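## Task

A spring pin with a pull knob holds the stand's post in one of its holes, and the post sinks unless supported once the pin is out. Lift the post four holes higher (roughly 15 cm) and push the pin back in to lock it. The post must never fall, and lowering it quickly can also fail, even while it is held. Finish by releasing the post and backing away. No robot may tip over or end up leaning.

## Robot and tools

ROBOTS. Two identical Hello Robot Stretch 4 units, r1 and r2. Each has an omni-wheel base, a lift that rides up a mast, a telescoping arm that reaches forward, a wrist with yaw, pitch and roll joints, and a two-finger gripper. Each carries four cameras: <name>_head_camera, <name>_head_left_camera, <name>_head_right_camera and <name>_wrist_camera. A robot stands about 1.6 m tall; its base edge lies within 0.23 m of its base origin. They act independently: if one stalls, the other keeps going.

FRAMES. Every robot reports in its own base frame: origin on the floor below the base centre, x ahead, y to the left, z up. hand_pose is the point between the fingers, 0.015 m back from the tips, in that frame; its printed value may be slightly off. The odometry frame is the base frame as it was when the scene began. Where the two robots are relative to each other can only be judged from images, lidar_m and wrist_depth_mm. Camera calibration follows OpenCV conventions; T_world_to_cam takes points from the carrying robot's base frame into that camera's frame.

execute_actions. Argument actions is a list holding one action or nothing (empty = just report). The action is keyed "r1" and/or "r2". Per robot you may give base, joints, pace and contact_limits, or end_of_arm on its own. Motions in one action start together. Optional cameras lists the images wanted (null or ["all"] = all, [] = none); an unknown name rejects the call.
- base: exactly one relative offset from where the base was last reported: translate_m (metres, forward positive, -2 to 2), strafe_m (metres, left positive, -2 to 2) or rotate_rad (radians, counter-clockwise from above positive, -3.2 to 3.2).
- joints: absolute targets by name. lift_m 0 to 1.2 m; arm_m 0 to 0.55 m extension; wrist_yaw_rad -1.134 to 4.276 (0 points ahead, positive turns left, 3.14 is stowed, above 3.4 the arm may block); wrist_pitch_rad -1.117 to 4.259 (0 level, 1.57 pointing down); wrist_roll_rad -1.117 to 4.259 (0 fingers level, positive turns clockwise seen from behind); gripper_m 0 to 0.08 m finger gap. Joint targets outside range get clipped and flagged; any other bad value or key rejects the whole call and nothing moves.
- pace: "slow", "default", "fast" or "max": base up to 0.1/0.3/0.4/0.6 m/s and 1/2/3/4 rad/s, further capped when lift_m is above 0.2.
- contact_limits: {"arm_m": x}, x from 0 (gentlest) to 0.75 (firmest), default 0.5, how hard the arm may push before stopping.
- end_of_arm: "enable_torque" revives wrist or gripper motors that shut off.
An action runs at most 15 s. Anything you leave out may still be driving toward its previous target.

wait: seconds 0 to 10; commands nothing and returns state and images. zoom_image: camera name plus region [x0, y0, x1, y1] in pixels of that camera's latest full image, top-left origin, at most 504 by 504. read_manual: licence texts only. finished_scene: scene number (1 or 2); ends that scene for good, so the post must already be locked and released.

RESULTS. base_status and joint_status: "done"; "off_target" (stopped short, may still push); "contact_stop_at_<key>" (blocked; that part goes slack, a slack lift can sag under load, slack wheels can roll); "limit_stop_at_<name>", e.g. tilt (leaning over 6 degrees, lift, arm and wheels go slack) or own_body (self-collision guard); "time_out"; "torque_fault" (motor limp until enable_torque). on_its_own lists what the call did not command; "held at" is a target, not a position. lidar_m: 12 distances in metres, 30-degree sectors, first straight ahead, then counter-clockwise (4th left, 7th behind, 10th right); "-" means nothing seen or closer than 0.25 m. It sees the other robot, not itself, and may miss thin or clear things. wrist_depth_mm: 7 by 7 grid of depths, 100 to 2000 mm, from top left. base_odometry comes from wheel turns; a gap above about 0.1 rad between turned_by_wheels and turned_by_imu signals slip or a collision. base_tilt in degrees, forward and right positive, with a fixed bias up to about 1.5. motor_effort is percent of maximum, positive toward higher joint values, peak in brackets; wheel efforts positive mean turning right. A stop reported in one call cancels the remaining calls in that reply.

GRIPPER. Command a gap smaller than the object to squeeze. When gripping, the reading stays above the command and effort moves off 0; "off_target" after closing means something is held. Effort held beyond about 50 shuts the motor off and can let the load go.

CAUTIONS. Never let the post fall or come down fast once the pin is out. Keep the two robots from touching: pressing base against robot fails at once. Equal commands can give travel differing by up to 3 cm per metre, which strains a shared load. Driving or turning with over 1 kg held and arm_m beyond 0.2 risks tipping, worse at fast paces; steady pushes with a high gripper or firm contact limit can tip too. Avoid pitching the gripper up (below -0.2) while rolled (below -0.4 or above 4). To unfold at the start, send lift_m 0.4 with wrist_yaw_rad 0. The simulation keeps running while you think and the robots hold their last command.

Each tool is called after ">>>" in YAML: its name, and indented under it one key for each argument.

## Session

I'll start by looking at the scene.

>>> execute_actions:
  actions: []

Scene clock: 0.00 s.
r1.base_odometry: x=+0.000 y=+0.000 heading=+0.000 (m, m, rad; r1's odometry frame)
r1.turned_by_wheels: +0.000 (rad since the last result)
r1.turned_by_imu: +0.000 (rad since the last result)
r1.base_tilt: forward=+0.3 right=+0.3 (deg)
r1.lidar_m: 1.92 1.25 1.17 1.18 1.37 1.25 1.27 1.62 3.49 2.60 3.76 3.48
r1.base_status: not commanded
r1.joint_positions: lift_m=+0.169 arm_m=+0.001 wrist_yaw_rad=+3.075 wrist_pitch_rad=-0.014 wrist_roll_rad=-0.016 gripper_m=+0.040
r1.joint_status: not commanded
r1.motor_effort: lift_m=+21 arm_m=+0 wrist_yaw_rad=-1 wrist_pitch_rad=-8 wrist_roll_rad=+0 gripper_m=-2 wheel_0=+0 wheel_1=+0 wheel_2=+0 (%)
r1.hand_pose: x=-0.0350 y=+0.1013 z=+0.3499 quat_wxyz=(+0.033, +0.007, -0.008, +0.999) (m; r1's base frame)
r1.wrist_depth_mm: - 142 1537 1464 1366 1255 1160 / - 131 274 1430 1336 1255 1160 / 109 143 218 1464 1366 1255 1160 / 142 161 1576 1499 1336 1229 1160 / 1863 1756 1576 1464 1336 1255 1160 / 1229 1281 142 1336 1118 1205 1138 / 917 - - 991 - - 976
r2.base_odometry: x=+0.000 y=+0.000 heading=+0.000 (m, m, rad; r2's odometry frame)
r2.turned_by_wheels: +0.000 (rad since the last result)
r2.turned_by_imu: +0.000 (rad since the last result)
r2.base_tilt: forward=+0.9 right=+0.2 (deg)
r2.lidar_m: 0.97 0.99 0.86 0.88 1.08 1.96 - 4.36 3.88 1.75 1.11 0.97
r2.base_status: not commanded
r2.joint_positions: lift_m=+0.236 arm_m=-0.002 wrist_yaw_rad=+3.038 wrist_pitch_rad=-0.013 wrist_roll_rad=-0.008 gripper_m=+0.040
r2.joint_status: not commanded
r2.motor_effort: lift_m=+22 arm_m=-1 wrist_yaw_rad=-1 wrist_pitch_rad=-10 wrist_roll_rad=+1 gripper_m=-2 wheel_0=+0 wheel_1=+0 wheel_2=+0 (%)
r2.hand_pose: x=-0.0337 y=+0.1089 z=+0.4169 quat_wxyz=(+0.052, +0.006, -0.004, +0.999) (m; r2's base frame)
r2.wrist_depth_mm: - 145 - - - - 1983 / - 124 183 - - - 1921 / - 129 181 - - - 1983 / 144 146 - - - - 1983 / - - - - - - 1863 / 1336 1430 149 1366 1281 1537 1537 / 976 - - 1078 142 - 1078
pictures: r1_head_camera, r1_head_left_camera, r1_head_right_camera, r1_wrist_camera, r2_head_camera, r2_head_left_camera, r2_head_right_camera, r2_wrist_camera
Images, in order (width x height): r1_head_camera 420x560, r1_head_left_camera 420x672, r1_head_right_camera 420x672, r1_wrist_camera 616x392, r2_head_camera 420x560, r2_head_left_camera 420x672, r2_head_right_camera 420x672, r2_wrist_camera 616x392.

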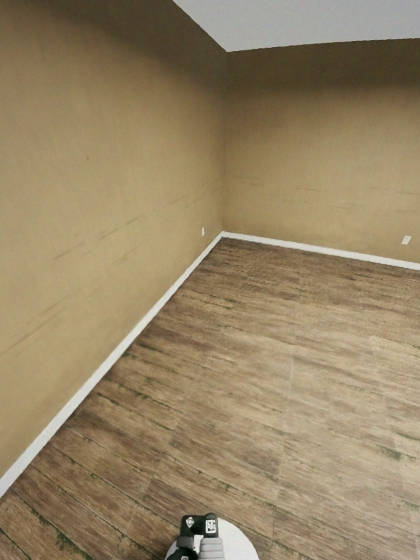

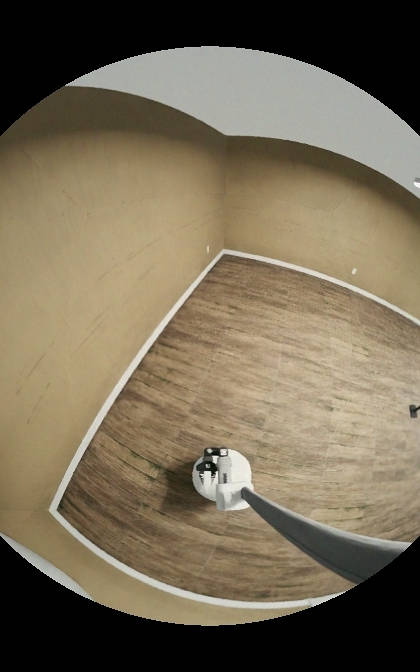

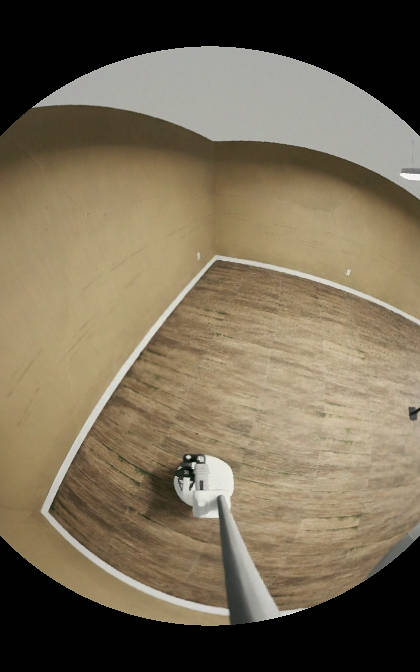

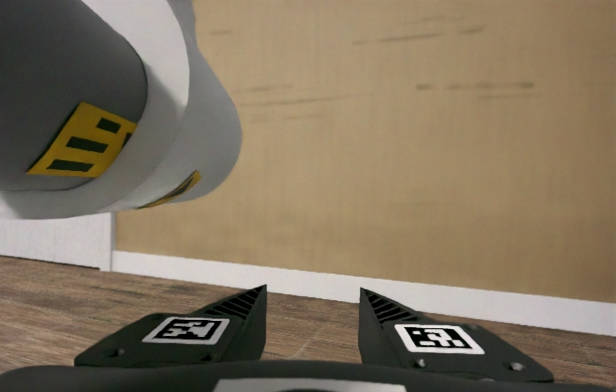

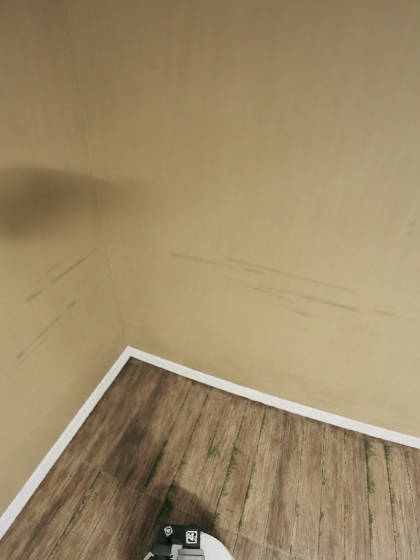

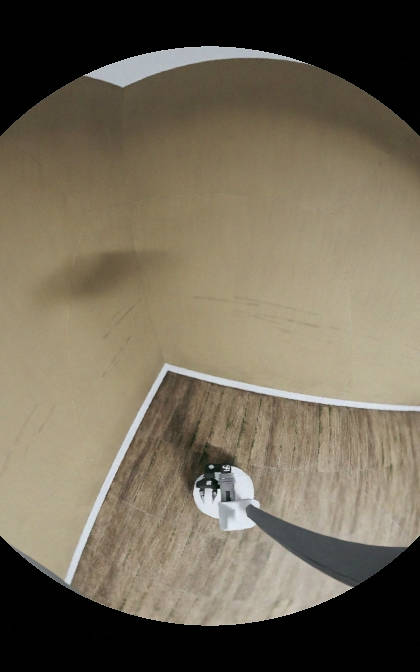

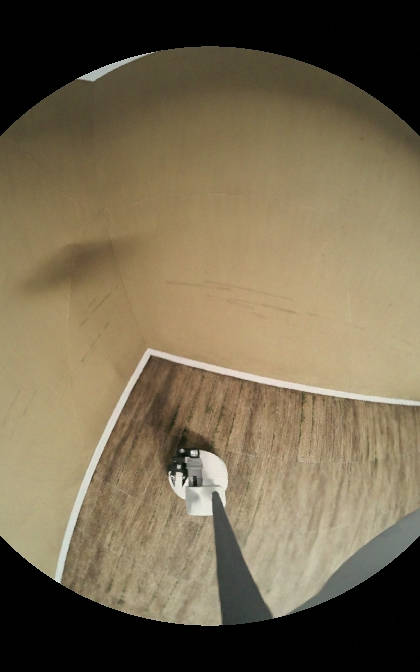

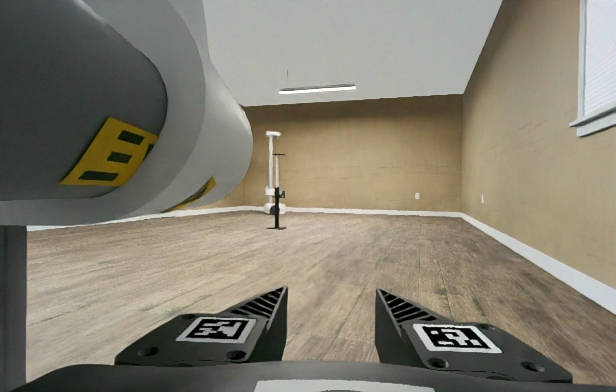

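>>> zoom_image:
  camera: "r2_wrist_camera"
  region: [230, 120, 330, 240]

>>> zoom_image:
  camera: "r1_head_right_camera"
  region: [340, 360, 420, 460]

Region (230, 120, 330, 240) of r2_wrist_camera's 616x392 image, scaled by 4.200.

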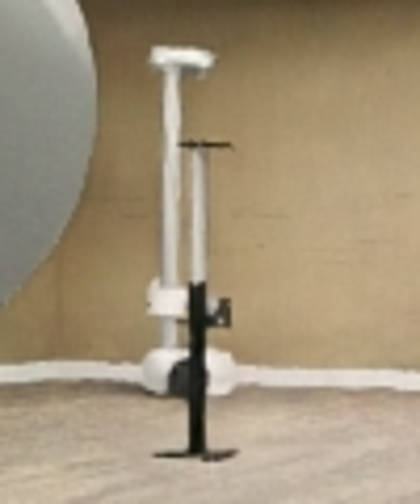

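Region (340, 360, 420, 460) of r1_head_right_camera's 420x672 image, scaled by 5.040, with more detail than that image has; it fills the left 403 columns of this view, and the rest is white.

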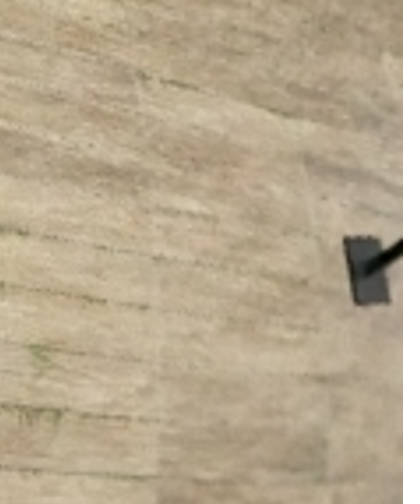

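>>> execute_actions:
  actions:
    - {"r1": {"base": {"rotate_rad": -1.59}, "pace": "fast"}, "r2": {"base": {"rotate_rad": 3.14}, "joints": {"lift_m": 0.2}, "pace": "fast"}}
  cameras: ["r1_head_camera", "r2_head_camera"]

Scene clock: 29.90 s.
r1.base_odometry: x=+0.000 y=+0.000 heading=-1.590 (m, m, rad; r1's odometry frame)
r1.turned_by_wheels: -1.590 (rad since the last result)
r1.turned_by_imu: -1.610 (rad since the last result)
r1.base_tilt: forward=+0.4 right=+0.3 (deg)
r1.lidar_m: 2.60 3.80 3.47 1.93 1.28 1.14 1.16 1.36 1.26 1.26 1.60 3.29
r1.base_status: done
r1.joint_positions: lift_m=+0.169 arm_m=+0.001 wrist_yaw_rad=+3.075 wrist_pitch_rad=-0.014 wrist_roll_rad=-0.016 gripper_m=+0.040
r1.joint_status: not commanded
r1.motor_effort: lift_m=+21(21) arm_m=+0(0) wrist_yaw_rad=-1(0) wrist_pitch_rad=-9(9) wrist_roll_rad=+0(0) gripper_m=-2(2) wheel_0=+1(6) wheel_1=+0(10) wheel_2=+0(8) (%)
r1.hand_pose: x=-0.0350 y=+0.1014 z=+0.3499 quat_wxyz=(+0.033, +0.007, -0.008, +0.999) (m; r1's base frame)
r1.wrist_depth_mm: - 142 1397 1336 1229 1160 1078 / - 131 274 1366 1229 1160 1060 / 109 143 218 1336 1255 1138 1098 / 142 161 1430 1366 1255 1182 1078 / 1499 1618 1464 1366 1255 1138 1098 / 1255 1255 143 1336 1098 1138 1098 / 917 - - 976 - - 991
r2.base_odometry: x=+0.000 y=+0.000 heading=+3.140 (m, m, rad; r2's odometry frame)
r2.turned_by_wheels: +3.140 (rad since the last result)
r2.turned_by_imu: +3.086 (rad since the last result)
r2.base_tilt: forward=+0.8 right=+0.2 (deg)
r2.lidar_m: 4.41 4.35 3.88 1.78 1.11 0.97 0.96 0.98 0.86 0.87 1.07 1.96
r2.base_status: done
r2.joint_positions: lift_m=+0.200 arm_m=-0.002 wrist_yaw_rad=+3.038 wrist_pitch_rad=-0.013 wrist_roll_rad=-0.008 gripper_m=+0.040
r2.joint_status: all done
r2.motor_effort: lift_m=+18(21) arm_m=-1(1) wrist_yaw_rad=-2(0) wrist_pitch_rad=-9(10) wrist_roll_rad=+0(0) gripper_m=+0(0) wheel_0=-1(8) wheel_1=+1(6) wheel_2=+1(13) (%)
r2.hand_pose: x=-0.0336 y=+0.1089 z=+0.3813 quat_wxyz=(+0.052, +0.006, -0.004, +0.999) (m; r2's base frame)
r2.wrist_depth_mm: - 145 1182 1118 1042 960 891 / - 124 183 1118 1060 946 904 / - 129 182 1118 1025 976 917 / 144 146 1160 1118 1042 946 904 / 1042 1308 1182 1118 1025 976 931 / 1025 1229 150 1098 1008 976 931 / 904 - - 1008 143 - 904
pictures: r1_head_camera, r2_head_camera
Images, in order (width x height): r1_head_camera 420x560, r2_head_camera 420x560.

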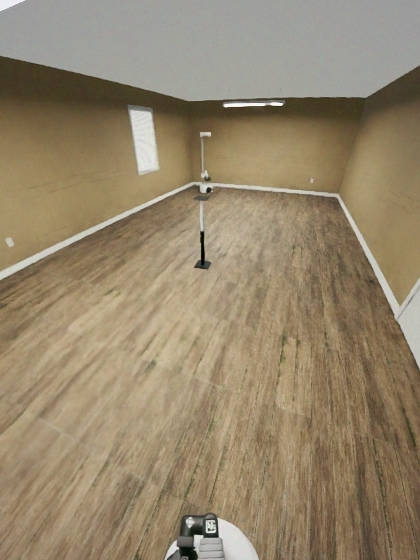

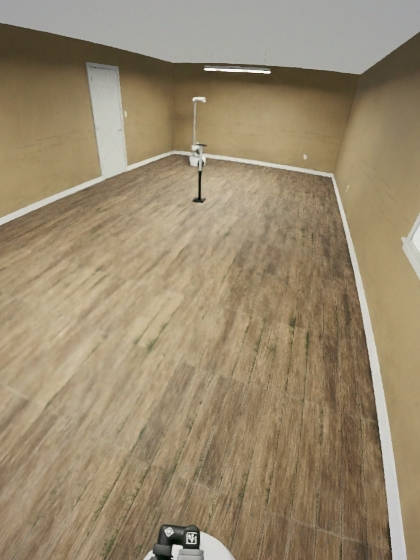

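>>> zoom_image:
  camera: "r1_head_camera"
  region: [160, 180, 250, 280]

>>> zoom_image:
  camera: "r2_head_camera"
  region: [165, 130, 235, 210]

Region (160, 180, 250, 280) of r1_head_camera's 420x560 image, scaled by 5.040, with more detail than that image has; it fills the left 454 columns of this view, and the rest is white.

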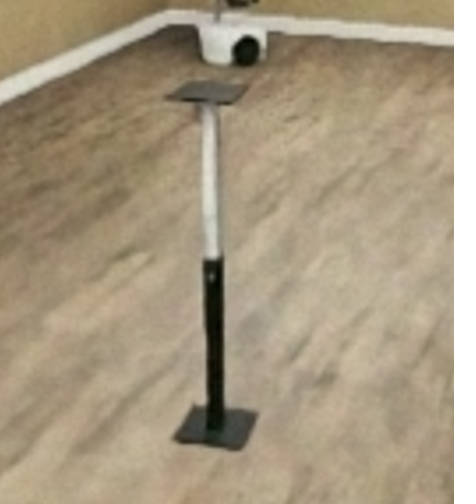

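Region (165, 130, 235, 210) of r2_head_camera's 420x560 image, scaled by 6.300, with more detail than that image has; it fills the left 441 columns of this view, and the rest is white.

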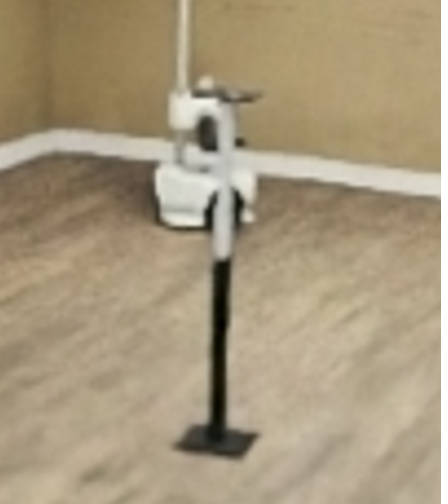

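>>> execute_actions:
  actions:
    - {"r1": {"base": {"translate_m": 1.6}, "joints": {"lift_m": 0.4, "wrist_yaw_rad": 0, "gripper_m": 0.08}, "pace": "max"}, "r2": {"base": {"translate_m": 2.0}, "pace": "max"}}
  cameras: ["r1_head_camera", "r1_wrist_camera", "r2_head_camera"]

Scene clock: 45.70 s.
r1.base_odometry: x=-0.030 y=-1.600 heading=-1.590 (m, m, rad; r1's odometry frame)
r1.turned_by_wheels: +0.000 (rad since the last result)
r1.turned_by_imu: +0.000 (rad since the last result)
r1.base_tilt: forward=+0.3 right=+0.5 (deg)
r1.lidar_m: 0.96 3.11 2.85 2.90 2.87 2.63 2.68 2.03 1.83 1.85 2.38 4.88
r1.base_status: done
r1.joint_positions: lift_m=+0.400 arm_m=+0.001 wrist_yaw_rad=+0.000 wrist_pitch_rad=-0.014 wrist_roll_rad=-0.016 gripper_m=+0.080
r1.joint_status: all done
r1.motor_effort: lift_m=+22(28) arm_m=+0(1) wrist_yaw_rad=-2(9) wrist_pitch_rad=-8(9) wrist_roll_rad=+0(0) gripper_m=-1(2) wheel_0=-1(8) wheel_1=-2(7) wheel_2=+0(14) (%)
r1.hand_pose: x=+0.3841 y=-0.0874 z=+0.5811 quat_wxyz=(+1.000, -0.008, -0.007, +0.000) (m; r1's base frame)
r1.wrist_depth_mm: - - - - - - - / - - - - - - - / - - - - - - - / - - - - - - - / - - - - - - - / 1921 1983 854 - 1863 - - / - - 492 1537 1397 - -
r2.base_odometry: x=-2.000 y=+0.003 heading=+3.140 (m, m, rad; r2's odometry frame)
r2.turned_by_wheels: +0.000 (rad since the last result)
r2.turned_by_imu: -0.008 (rad since the last result)
r2.base_tilt: forward=+0.8 right=+0.2 (deg)
r2.lidar_m: 2.35 3.61 3.24 3.26 3.24 2.88 2.78 1.71 1.48 1.49 1.82 3.44
r2.base_status: done
r2.joint_positions: lift_m=+0.200 arm_m=-0.002 wrist_yaw_rad=+3.038 wrist_pitch_rad=-0.013 wrist_roll_rad=-0.008 gripper_m=+0.040
r2.joint_status: not commanded
r2.motor_effort: lift_m=+19(19) arm_m=-1(1) wrist_yaw_rad=+0(1) wrist_pitch_rad=-10(10) wrist_roll_rad=-1(0) gripper_m=-2(2) wheel_0=-2(9) wheel_1=-1(6) wheel_2=+0(15) (%)
r2.hand_pose: x=-0.0336 y=+0.1089 z=+0.3812 quat_wxyz=(+0.052, +0.006, -0.004, +0.999) (m; r2's base frame)
r2.wrist_depth_mm: - 145 - - - - - / - 125 184 - - - - / - 129 182 - - - - / 144 146 - - - - - / 1661 - - - - - - / 1229 1308 149 1229 1160 1397 1430 / 891 - - 991 143 - 1025
pictures: r1_head_camera, r1_wrist_camera, r2_head_camera
camera_calibration (this result's frames):
r1_wrist_camera: T_world_to_cam=[[0.0177281, -0.998484, 0.0521176, -0.119346], [-0.00555513, -0.0522234, -0.99862, 0.628709], [0.999827, 0.0174141, -0.00647253, -0.226186], [0, 0, 0, 1]] pos_world=[0.231755, -0.0823928, 0.632597]
Images, in order (width x height): r1_head_camera 420x560, r1_wrist_camera 616x392, r2_head_camera 420x560.

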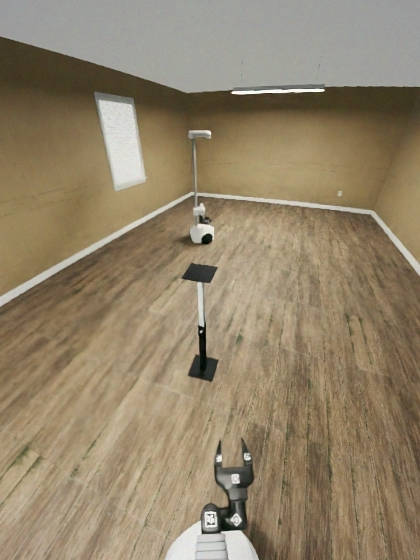

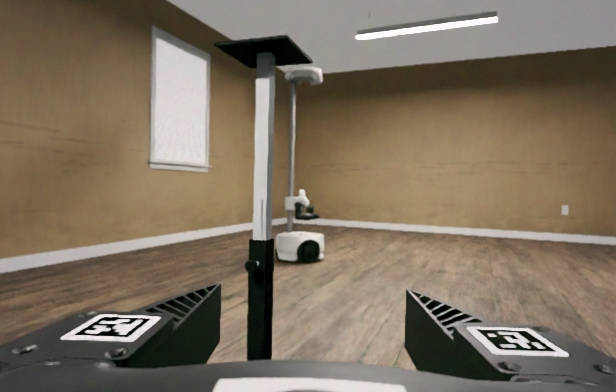

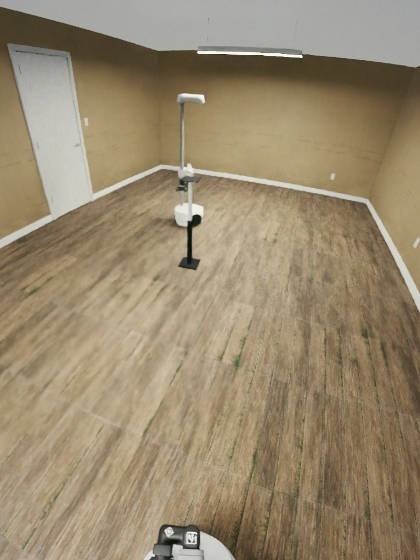

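>>> zoom_image:
  camera: "r1_wrist_camera"
  region: [210, 180, 320, 300]

>>> zoom_image:
  camera: "r1_head_camera"
  region: [150, 255, 260, 390]

Region (210, 180, 320, 300) of r1_wrist_camera's 616x392 image, scaled by 4.200; it fills the left 462 columns of this view, and the rest is white.

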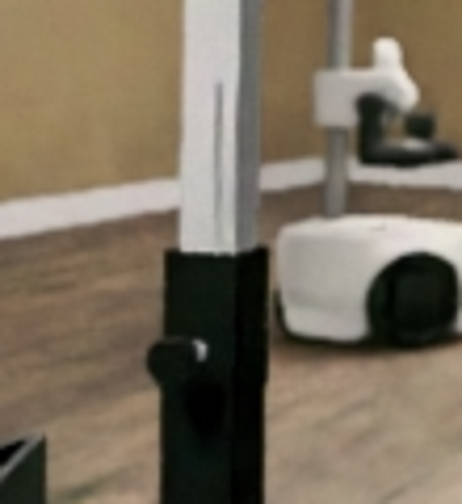

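Region (150, 255, 260, 390) of r1_head_camera's 420x560 image, scaled by 3.733, with more detail than that image has; it fills the left 411 columns of this view, and the rest is white.

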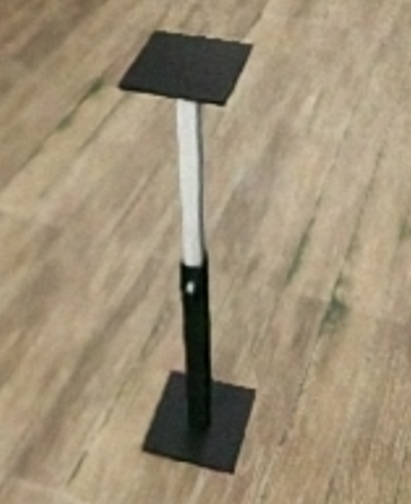

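>>> zoom_image:
  camera: "r2_head_camera"
  region: [160, 230, 220, 290]

Region (160, 230, 220, 290) of r2_head_camera's 420x560 image, scaled by 8.400, with more detail than that image has.

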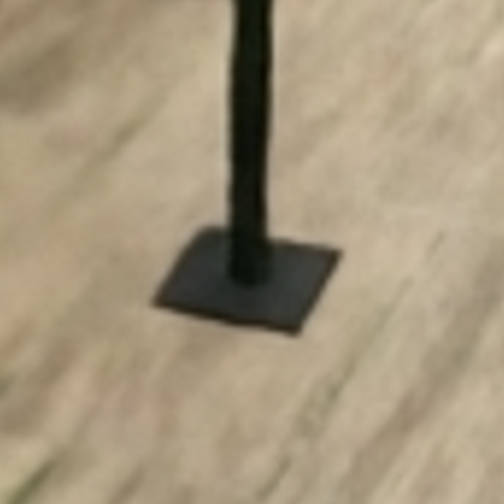

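>>> execute_actions:
  actions:
    - {"r1": {"base": {"rotate_rad": -0.29}, "joints": {"lift_m": 0.3}, "pace": "fast"}, "r2": {"base": {"rotate_rad": 0.229}, "pace": "fast"}}
  cameras: []

>>> execute_actions:
  actions:
    - {"r1": {"base": {"strafe_m": 0.405}, "pace": "default"}, "r2": {"base": {"translate_m": 1.82}, "joints": {"lift_m": 0.6, "wrist_yaw_rad": 0, "gripper_m": 0.08}, "pace": "max"}}
  cameras: []

>>> execute_actions:
  actions:
    - {"r1": {"base": {"translate_m": 0.35}, "pace": "fast"}, "r2": {"base": {"rotate_rad": -0.51}, "pace": "fast"}}
  cameras: ["r1_head_camera", "r1_wrist_camera", "r2_head_camera", "r2_wrist_camera"]

Scene clock: 125.27 s.
r1.base_odometry: x=-0.030 y=-1.600 heading=-1.880 (m, m, rad; r1's odometry frame)
r1.turned_by_wheels: -0.290 (rad since the last result)
r1.turned_by_imu: -0.294 (rad since the last result)
r1.base_tilt: forward=+0.3 right=+0.4 (deg)
r1.lidar_m: 1.07 0.98 2.92 2.85 3.08 2.68 2.63 2.40 1.90 1.82 1.95 2.96
r1.base_status: done
r1.joint_positions: lift_m=+0.300 arm_m=+0.001 wrist_yaw_rad=+0.000 wrist_pitch_rad=-0.014 wrist_roll_rad=-0.016 gripper_m=+0.080
r1.joint_status: all done
r1.motor_effort: lift_m=+18(21) arm_m=+0(0) wrist_yaw_rad=+0(1) wrist_pitch_rad=-9(8) wrist_roll_rad=+0(0) gripper_m=+0(1) wheel_0=+1(6) wheel_1=+0(5) wheel_2=+0(7) (%)
r1.hand_pose: x=+0.3841 y=-0.0875 z=+0.4814 quat_wxyz=(+1.000, -0.008, -0.007, +0.000) (m; r1's base frame)
r1.wrist_depth_mm: - - - - - - - / - - - - - - - / - - - - - - - / - - - - - - - / - - - - - - - / 1618 798 1464 1661 1661 1808 1863 / - - 691 1281 1182 - -
r2.base_odometry: x=-2.000 y=+0.003 heading=-2.915 (m, m, rad; r2's odometry frame)
r2.turned_by_wheels: +0.229 (rad since the last result)
r2.turned_by_imu: +0.223 (rad since the last result)
r2.base_tilt: forward=+0.8 right=+0.2 (deg)
r2.lidar_m: 2.39 3.35 3.23 3.40 2.95 2.88 2.11 1.54 1.47 1.60 2.23 5.88
r2.base_status: done
r2.joint_positions: lift_m=+0.200 arm_m=-0.002 wrist_yaw_rad=+3.038 wrist_pitch_rad=-0.013 wrist_roll_rad=-0.008 gripper_m=+0.040
r2.joint_status: not commanded
r2.motor_effort: lift_m=+19(19) arm_m=-1(1) wrist_yaw_rad=-1(1) wrist_pitch_rad=-10(10) wrist_roll_rad=+0(1) gripper_m=-1(1) wheel_0=-2(12) wheel_1=+0(6) wheel_2=+0(7) (%)
r2.hand_pose: x=-0.0336 y=+0.1089 z=+0.3812 quat_wxyz=(+0.052, +0.006, -0.004, +0.999) (m; r2's base frame)
r2.wrist_depth_mm: - 145 - - - - - / - 125 184 - - - - / - 129 181 - - - - / 145 146 - - - - - / 1464 1808 - - - - - / 1205 1336 150 1255 1160 1430 1430 / 904 - - 1008 142 - 1008
pictures: none
No camera images: the call's "cameras" was empty. Leave "cameras" out to get every camera's image.

Scene clock: 129.87 s.
r1.base_odometry: x=+0.355 y=-1.723 heading=-1.880 (m, m, rad; r1's odometry frame)
r1.turned_by_wheels: +0.000 (rad since the last result)
r1.turned_by_imu: +0.002 (rad since the last result)
r1.base_tilt: forward=+0.2 right=+0.3 (deg)
r1.lidar_m: 0.94 3.23 2.50 2.46 2.66 2.64 2.59 2.81 2.31 2.19 2.43 3.59
r1.base_status: done
r1.joint_positions: lift_m=+0.300 arm_m=+0.001 wrist_yaw_rad=+0.000 wrist_pitch_rad=-0.014 wrist_roll_rad=-0.016 gripper_m=+0.080
r1.joint_status: not commanded
r1.motor_effort: lift_m=+19(19) arm_m=+0(0) wrist_yaw_rad=-2(1) wrist_pitch_rad=-8(9) wrist_roll_rad=+0(0) gripper_m=-1(1) wheel_0=+1(8) wheel_1=+0(9) wheel_2=+2(2) (%)
r1.hand_pose: x=+0.3841 y=-0.0874 z=+0.4814 quat_wxyz=(+1.000, -0.008, -0.007, +0.000) (m; r1's base frame)
r1.wrist_depth_mm: - - - - - - - / - - - - - - - / - - - - - - - / - - - - - - - / - - - - - - - / 1661 1661 1430 1308 1336 1756 1921 / - - 691 1255 1182 - -
r2.base_odometry: x=-3.774 y=-0.407 heading=-2.915 (m, m, rad; r2's odometry frame)
r2.turned_by_wheels: +0.000 (rad since the last result)
r2.turned_by_imu: -0.007 (rad since the last result)
r2.base_tilt: forward=+0.9 right=+0.2 (deg)
r2.lidar_m: 3.18 2.36 2.28 2.40 3.36 4.44 3.47 2.55 2.48 2.59 3.62 0.60
r2.base_status: done
r2.joint_positions: lift_m=+0.600 arm_m=-0.002 wrist_yaw_rad=+0.000 wrist_pitch_rad=-0.013 wrist_roll_rad=-0.008 gripper_m=+0.080
r2.joint_status: all done
r2.motor_effort: lift_m=+24(30) arm_m=-1(1) wrist_yaw_rad=-2(7) wrist_pitch_rad=-9(10) wrist_roll_rad=+0(0) gripper_m=-1(1) wheel_0=-2(5) wheel_1=-2(10) wheel_2=-1(15) (%)
r2.hand_pose: x=+0.3815 y=-0.0874 z=+0.7808 quat_wxyz=(+1.000, -0.004, -0.007, +0.000) (m; r2's base frame)
r2.wrist_depth_mm: 1863 - - - - - - / 1921 - - - - - - / 1863 - - - - - - / 1921 - - - - - - / 1921 - - - - - 1281 / 1863 - 154 - - - 1060 / 1808 - 132 1921 1921 117 -
pictures: none
No camera images: the call's "cameras" was empty. Leave "cameras" out to get every camera's image.

Scene clock: 132.10 s.
r1.base_odometry: x=+0.249 y=-2.057 heading=-1.880 (m, m, rad; r1's odometry frame)
r1.turned_by_wheels: +0.000 (rad since the last result)
r1.turned_by_imu: +0.000 (rad since the last result)
r1.base_tilt: forward=+0.2 right=+0.5 (deg)
r1.lidar_m: 0.58 3.17 2.48 2.43 2.63 3.00 2.96 3.00 2.34 2.27 2.48 3.68
r1.base_status: done
r1.joint_positions: lift_m=+0.300 arm_m=+0.001 wrist_yaw_rad=+0.000 wrist_pitch_rad=-0.014 wrist_roll_rad=-0.016 gripper_m=+0.080
r1.joint_status: not commanded
r1.motor_effort: lift_m=+19(19) arm_m=+0(0) wrist_yaw_rad=-2(3) wrist_pitch_rad=-8(8) wrist_roll_rad=+1(1) gripper_m=-1(0) wheel_0=-1(7) wheel_1=-1(6) wheel_2=+1(13) (%)
r1.hand_pose: x=+0.3841 y=-0.0874 z=+0.4814 quat_wxyz=(+1.000, -0.008, -0.007, +0.000) (m; r1's base frame)
r1.wrist_depth_mm: - - - 1281 - - - / - - - 866 - - - / - - - - - - - / - - - - - - - / - - - - - - - / 1618 1618 1430 946 1008 1756 1863 / - - 691 946 976 - -
r2.base_odometry: x=-3.773 y=-0.407 heading=+2.858 (m, m, rad; r2's odometry frame)
r2.turned_by_wheels: -0.510 (rad since the last result)
r2.turned_by_imu: -0.502 (rad since the last result)
r2.base_tilt: forward=+0.9 right=+0.2 (deg)
r2.lidar_m: 0.59 3.13 2.36 2.29 2.43 3.40 - 3.39 2.54 2.47 2.59 3.68
r2.base_status: done
r2.joint_positions: lift_m=+0.600 arm_m=-0.002 wrist_yaw_rad=+0.000 wrist_pitch_rad=-0.013 wrist_roll_rad=-0.008 gripper_m=+0.080
r2.joint_status: not commanded
r2.motor_effort: lift_m=+24(24) arm_m=-1(1) wrist_yaw_rad=-1(2) wrist_pitch_rad=-10(9) wrist_roll_rad=-1(1) gripper_m=+1(1) wheel_0=+0(3) wheel_1=+0(5) wheel_2=-2(8) (%)
r2.hand_pose: x=+0.3815 y=-0.0875 z=+0.7808 quat_wxyz=(+1.000, -0.004, -0.007, +0.000) (m; r2's base frame)
r2.wrist_depth_mm: - - - - - - - / - - - - - - - / - - - - - - - / - - - - - - - / - - - 1205 - - - / - - 153 946 - - - / 1863 - 132 809 1921 117 -
pictures: r1_head_camera, r1_wrist_camera, r2_head_camera, r2_wrist_camera
camera_calibration (this result's frames):
r1_wrist_camera: T_world_to_cam=[[0.0177019, -0.998484, 0.0521173, -0.114142], [-0.00556355, -0.052223, -0.99862, 0.529089], [0.999828, 0.0173876, -0.00647956, -0.226829], [0, 0, 0, 1]] pos_world=[0.231754, -0.0823944, 0.532838]
r2_wrist_camera: T_world_to_cam=[[0.0512662, -0.998036, 0.0359951, -0.124867], [0.0168179, -0.0351746, -0.99924, 0.827523], [0.998543, 0.0518325, 0.0149816, -0.236921], [0, 0, 0, 1]] pos_world=[0.22906, -0.083234, 0.834938]
Images, in order (width x height): r1_head_camera 420x560, r1_wrist_camera 616x392, r2_head_camera 420x560, r2_wrist_camera 616x392.

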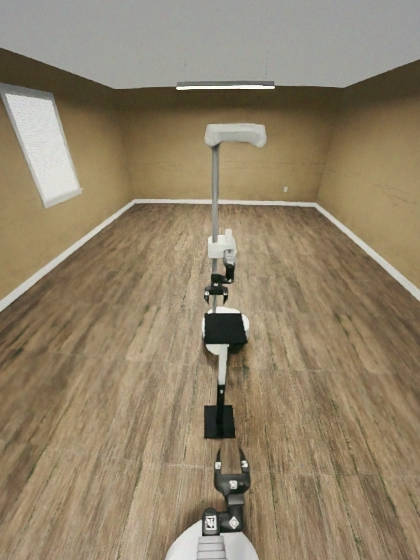

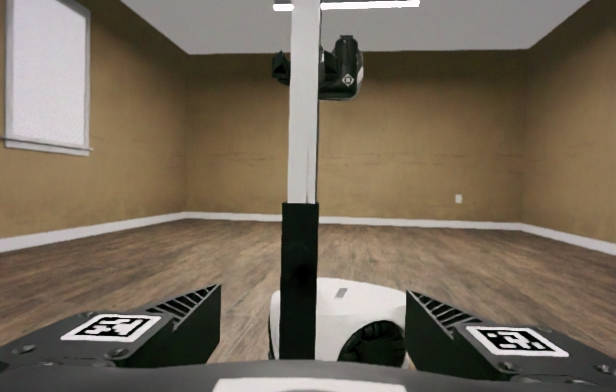

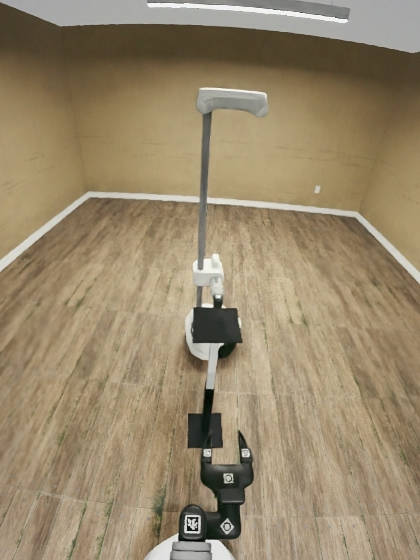

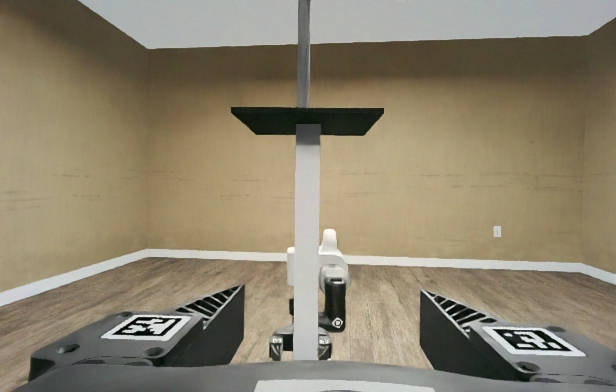

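>>> zoom_image:
  camera: "r1_wrist_camera"
  region: [240, 170, 370, 310]

>>> zoom_image:
  camera: "r1_head_camera"
  region: [180, 360, 270, 480]

>>> zoom_image:
  camera: "r2_head_camera"
  region: [160, 290, 290, 480]

Region (240, 170, 370, 310) of r1_wrist_camera's 616x392 image, scaled by 3.600; it fills the left 468 columns of this view, and the rest is white.

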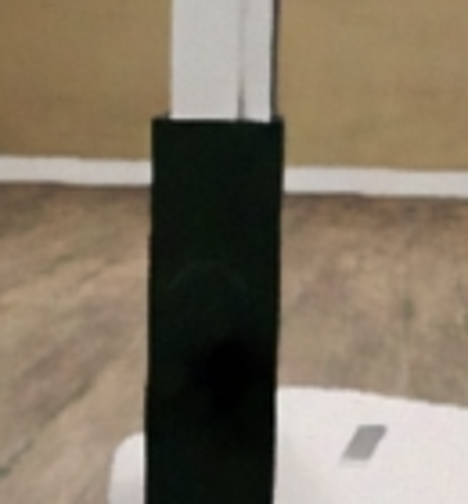

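Region (180, 360, 270, 480) of r1_head_camera's 420x560 image, scaled by 4.200, with more detail than that image has; it fills the left 378 columns of this view, and the rest is white.

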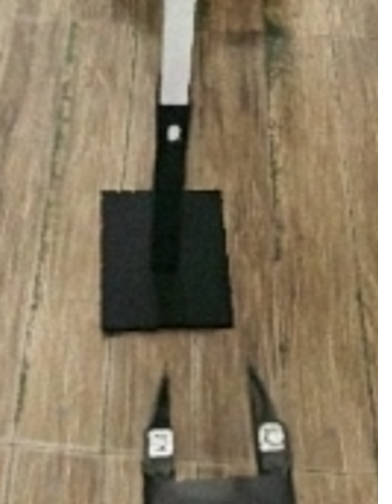

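Region (160, 290, 290, 480) of r2_head_camera's 420x560 image, scaled by 2.653, with more detail than that image has; it fills the left 345 columns of this view, and the rest is white.

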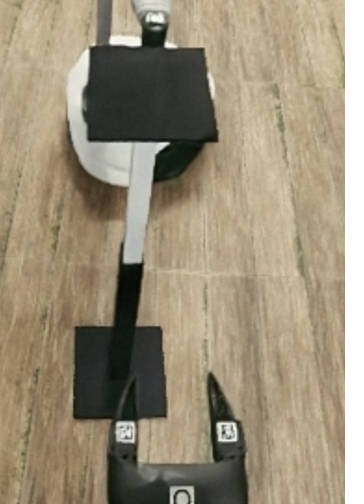

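>>> zoom_image:
  camera: "r2_wrist_camera"
  region: [220, 90, 400, 170]

Region (220, 90, 400, 170) of r2_wrist_camera's 616x392 image, scaled by 2.800.

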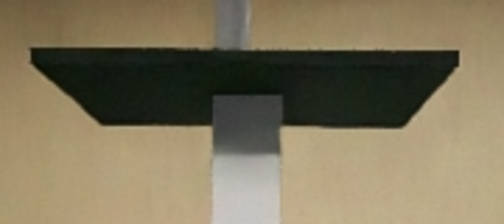

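>>> execute_actions:
  actions:
    - {"r1": {"base": {"strafe_m": 0.014}, "joints": {"arm_m": 0.15, "lift_m": 0.284, "wrist_pitch_rad": -0.04}, "pace": "fast"}, "r2": {"base": {"strafe_m": 0.025}, "joints": {"arm_m": 0.18, "wrist_pitch_rad": -0.05}, "pace": "fast"}}
  cameras: ["r1_head_camera", "r1_wrist_camera", "r2_head_camera", "r2_wrist_camera"]

Scene clock: 253.50 s.
r1.base_odometry: x=+0.262 y=-2.061 heading=-1.880 (m, m, rad; r1's odometry frame)
r1.turned_by_wheels: +0.000 (rad since the last result)
r1.turned_by_imu: +0.000 (rad since the last result)
r1.base_tilt: forward=+0.2 right=+0.3 (deg)
r1.lidar_m: 0.58 3.17 2.45 2.42 2.61 3.00 2.94 3.03 2.33 2.29 2.51 1.24
r1.base_status: done
r1.joint_positions: lift_m=+0.284 arm_m=+0.149 wrist_yaw_rad=+0.000 wrist_pitch_rad=-0.037 wrist_roll_rad=-0.016 gripper_m=+0.080
r1.joint_status: all done
r1.motor_effort: lift_m=+18(19) arm_m=+8(10) wrist_yaw_rad=-3(0) wrist_pitch_rad=-9(10) wrist_roll_rad=+0(1) gripper_m=-1(1) wheel_0=+1(7) wheel_1=-3(10) wheel_2=-1(1) (%)
r1.hand_pose: x=+0.5321 y=-0.0874 z=+0.4704 quat_wxyz=(+1.000, -0.008, -0.019, +0.000) (m; r1's base frame)
r1.wrist_depth_mm: - - - 517 - - - / - - - 285 - - - / - - - 285 - - - / - - - 286 - - - / - - - 277 - - - / 1661 1661 1499 277 960 1863 1921 / - - 699 278 809 - -
r2.base_odometry: x=-3.780 y=-0.431 heading=+2.858 (m, m, rad; r2's odometry frame)
r2.turned_by_wheels: +0.000 (rad since the last result)
r2.turned_by_imu: -0.002 (rad since the last result)
r2.base_tilt: forward=+0.9 right=+0.2 (deg)
r2.lidar_m: 0.61 3.08 2.33 2.26 2.39 3.37 - 3.43 2.58 2.50 2.62 3.72
r2.base_status: done
r2.joint_positions: lift_m=+0.600 arm_m=+0.179 wrist_yaw_rad=+0.000 wrist_pitch_rad=-0.047 wrist_roll_rad=-0.008 gripper_m=+0.080
r2.joint_status: all done
r2.motor_effort: lift_m=+24(24) arm_m=+6(6) wrist_yaw_rad=-2(0) wrist_pitch_rad=-10(13) wrist_roll_rad=+0(1) gripper_m=-1(0) wheel_0=+0(7) wheel_1=+1(8) wheel_2=-1(1) (%)
r2.hand_pose: x=+0.5623 y=-0.0874 z=+0.7881 quat_wxyz=(+1.000, -0.004, -0.024, +0.000) (m; r2's base frame)
r2.wrist_depth_mm: - - - - - - - / - - 276 247 243 - - / - - - 349 - - - / - - - - - - - / - - - - - - - / - - 154 866 - - - / - - 132 715 1983 117 -
pictures: r1_head_camera, r1_wrist_camera, r2_head_camera, r2_wrist_camera
camera_calibration (this result's frames):
r1_wrist_camera: T_world_to_cam=[[0.0166303, -0.998482, 0.052511, -0.115773], [0.0176153, -0.0522176, -0.99848, 0.506534], [0.999707, 0.01753, 0.0167202, -0.385691], [0, 0, 0, 1]] pos_world=[0.37858, -0.0823862, 0.518292]
r2_wrist_camera: T_world_to_cam=[[0.0504445, -0.998014, 0.0377299, -0.135209], [0.0509195, -0.0351588, -0.998084, 0.811648], [0.997428, 0.052269, 0.0490448, -0.443778], [0, 0, 0, 1]] pos_world=[0.408129, -0.0832082, 0.836959]
Images, in order (width x height): r1_head_camera 420x560, r1_wrist_camera 616x392, r2_head_camera 420x560, r2_wrist_camera 616x392.

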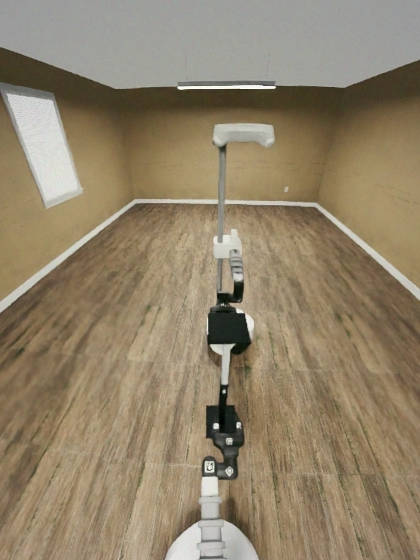

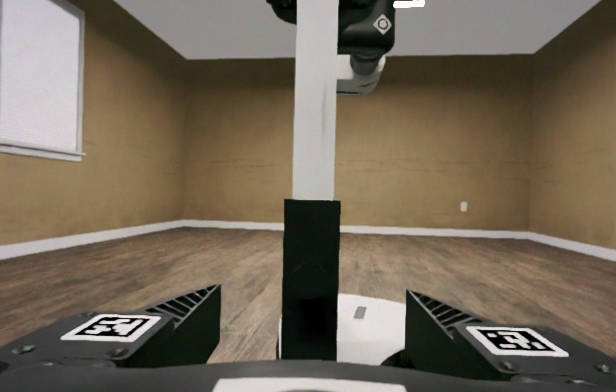

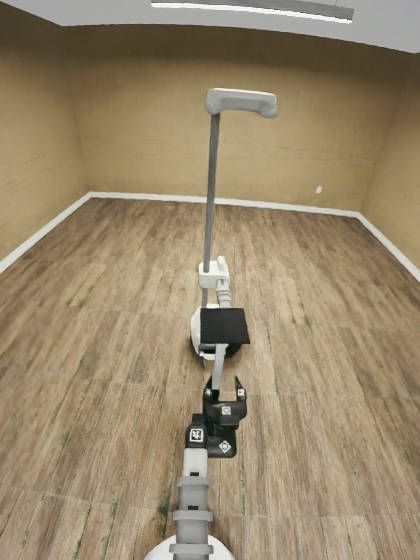

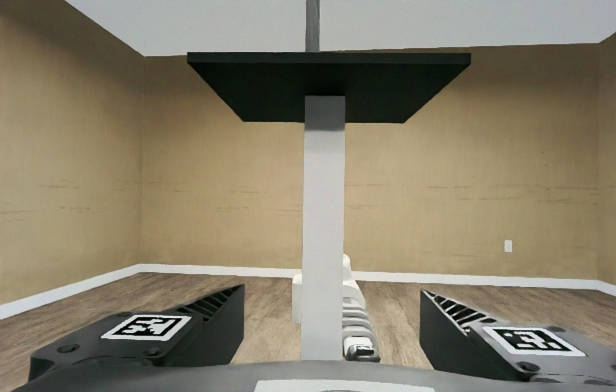

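>>> zoom_image:
  camera: "r1_wrist_camera"
  region: [250, 190, 380, 360]

>>> zoom_image:
  camera: "r1_head_camera"
  region: [195, 370, 265, 450]

Region (250, 190, 380, 360) of r1_wrist_camera's 616x392 image, scaled by 2.965; it fills the left 385 columns of this view, and the rest is white.

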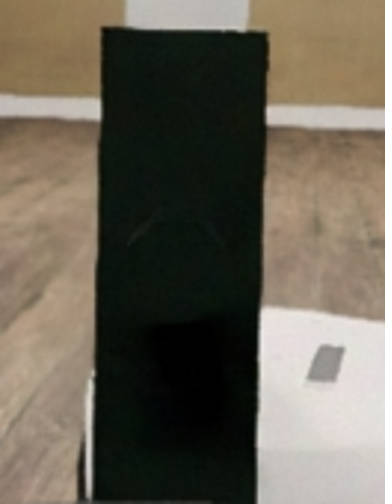

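Region (195, 370, 265, 450) of r1_head_camera's 420x560 image, scaled by 6.300, with more detail than that image has; it fills the left 441 columns of this view, and the rest is white.

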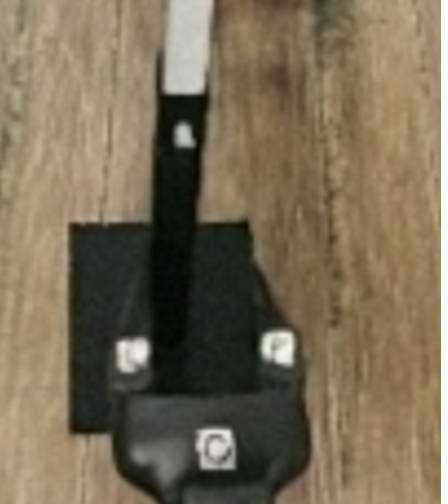

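>>> execute_actions:
  actions:
    - {"r1": {"joints": {"arm_m": 0.247, "gripper_m": 0.055}, "contact_limits": {"arm_m": 0.2}, "pace": "default"}, "r2": {"base": {"translate_m": 0.146}, "joints": {"lift_m": 0.67, "wrist_yaw_rad": 0.03}, "pace": "default"}}
  cameras: ["r1_head_camera", "r1_wrist_camera", "r2_head_camera", "r2_wrist_camera"]

Scene clock: 311.67 s.
r1.base_odometry: x=+0.262 y=-2.061 heading=-1.880 (m, m, rad; r1's odometry frame)
r1.turned_by_wheels: +0.000 (rad since the last result)
r1.turned_by_imu: +0.000 (rad since the last result)
r1.base_tilt: forward=+0.3 right=+0.3 (deg)
r1.lidar_m: 0.57 3.14 2.47 2.41 2.58 3.00 2.95 3.01 2.34 2.28 2.50 1.10
r1.base_status: not commanded
r1.joint_positions: lift_m=+0.284 arm_m=+0.246 wrist_yaw_rad=+0.000 wrist_pitch_rad=-0.037 wrist_roll_rad=-0.016 gripper_m=+0.055
r1.joint_status: all done
r1.motor_effort: lift_m=+18(18) arm_m=+8(11) wrist_yaw_rad=-2(2) wrist_pitch_rad=-8(8) wrist_roll_rad=+1(1) gripper_m=-4(5) wheel_0=+1(1) wheel_1=-3(2) wheel_2=-1(0) (%)
r1.contact_limits: arm_m 0.2
r1.hand_pose: x=+0.6290 y=-0.0874 z=+0.4704 quat_wxyz=(+1.000, -0.008, -0.019, +0.000) (m; r1's base frame)
r1.wrist_depth_mm: - - - 188 - - - / - - - 188 - - - / - - - 188 - - - / - - - 183 - - - / - - - 180 - - - / 1708 1708 151 180 866 1863 1863 / 1205 - 136 144 150 - 1336
r2.base_odometry: x=-3.921 y=-0.390 heading=+2.858 (m, m, rad; r2's odometry frame)
r2.turned_by_wheels: +0.000 (rad since the last result)
r2.turned_by_imu: -0.002 (rad since the last result)
r2.base_tilt: forward=+0.9 right=+0.3 (deg)
r2.lidar_m: 0.54 3.07 2.32 2.26 2.38 3.36 - 3.41 2.59 2.51 2.63 3.72
r2.base_status: done
r2.joint_positions: lift_m=+0.670 arm_m=+0.179 wrist_yaw_rad=+0.030 wrist_pitch_rad=-0.047 wrist_roll_rad=-0.008 gripper_m=+0.080
r2.joint_status: all done
r2.motor_effort: lift_m=+26(29) arm_m=+6(5) wrist_yaw_rad=-2(3) wrist_pitch_rad=-10(9) wrist_roll_rad=+0(1) gripper_m=+0(0) wheel_0=+1(4) wheel_1=-1(4) wheel_2=+2(9) (%)
r2.hand_pose: x=+0.5649 y=-0.0810 z=+0.8579 quat_wxyz=(+1.000, -0.004, -0.024, +0.015) (m; r2's base frame)
r2.wrist_depth_mm: - - - - - - - / - - - - - - - / - - - - - - - / - - - 123 170 - - / - - - 123 - - - / - - 154 123 - - - / - - 132 123 - 117 -
pictures: r1_head_camera, r1_wrist_camera, r2_head_camera, r2_wrist_camera
camera_calibration (this result's frames):
r1_wrist_camera: T_world_to_cam=[[0.0165204, -0.998484, 0.0525113, -0.11734], [0.0176228, -0.0522196, -0.99848, 0.504822], [0.999708, 0.0174207, 0.0167334, -0.482627], [0, 0, 0, 1]] pos_world=[0.475529, -0.0823926, 0.518293]
r2_wrist_camera: T_world_to_cam=[[0.0800467, -0.996077, 0.0377299, -0.148203], [0.0519406, -0.0336319, -0.998084, 0.880961], [0.995437, 0.081853, 0.0490447, -0.446544], [0, 0, 0, 1]] pos_world=[0.410612, -0.0814426, 0.906765]
Images, in order (width x height): r1_head_camera 420x560, r1_wrist_camera 616x392, r2_head_camera 420x560, r2_wrist_camera 616x392.

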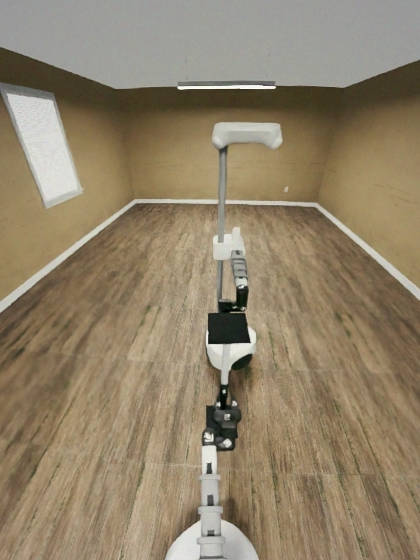

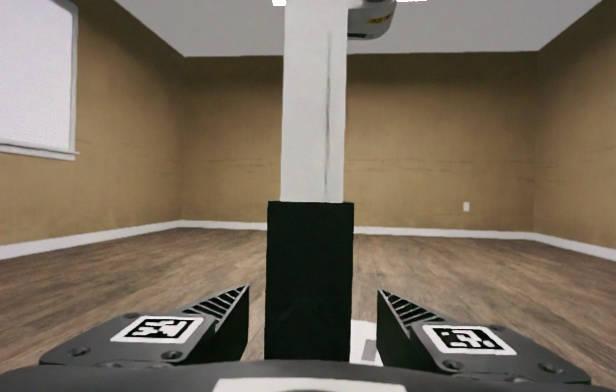

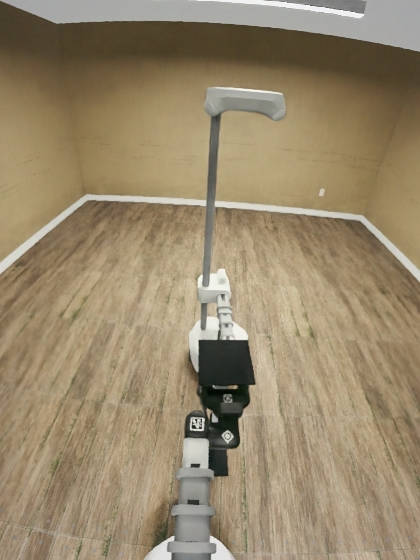

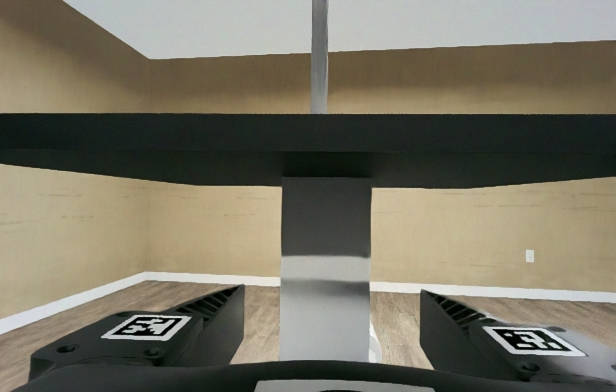

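>>> zoom_image:
  camera: "r1_wrist_camera"
  region: [230, 260, 400, 370]

>>> zoom_image:
  camera: "r1_head_camera"
  region: [200, 370, 250, 420]

Region (230, 260, 400, 370) of r1_wrist_camera's 616x392 image, scaled by 2.965; it fills the top 326 rows of this view, and the rest is white.

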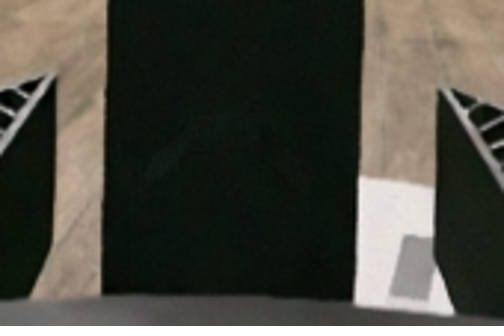

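Region (200, 370, 250, 420) of r1_head_camera's 420x560 image, scaled by 10.080, with more detail than that image has.

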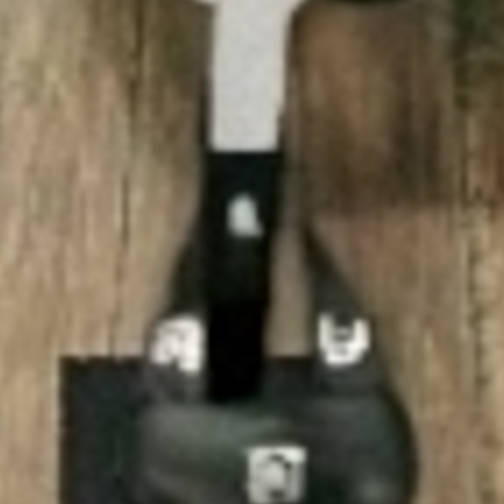

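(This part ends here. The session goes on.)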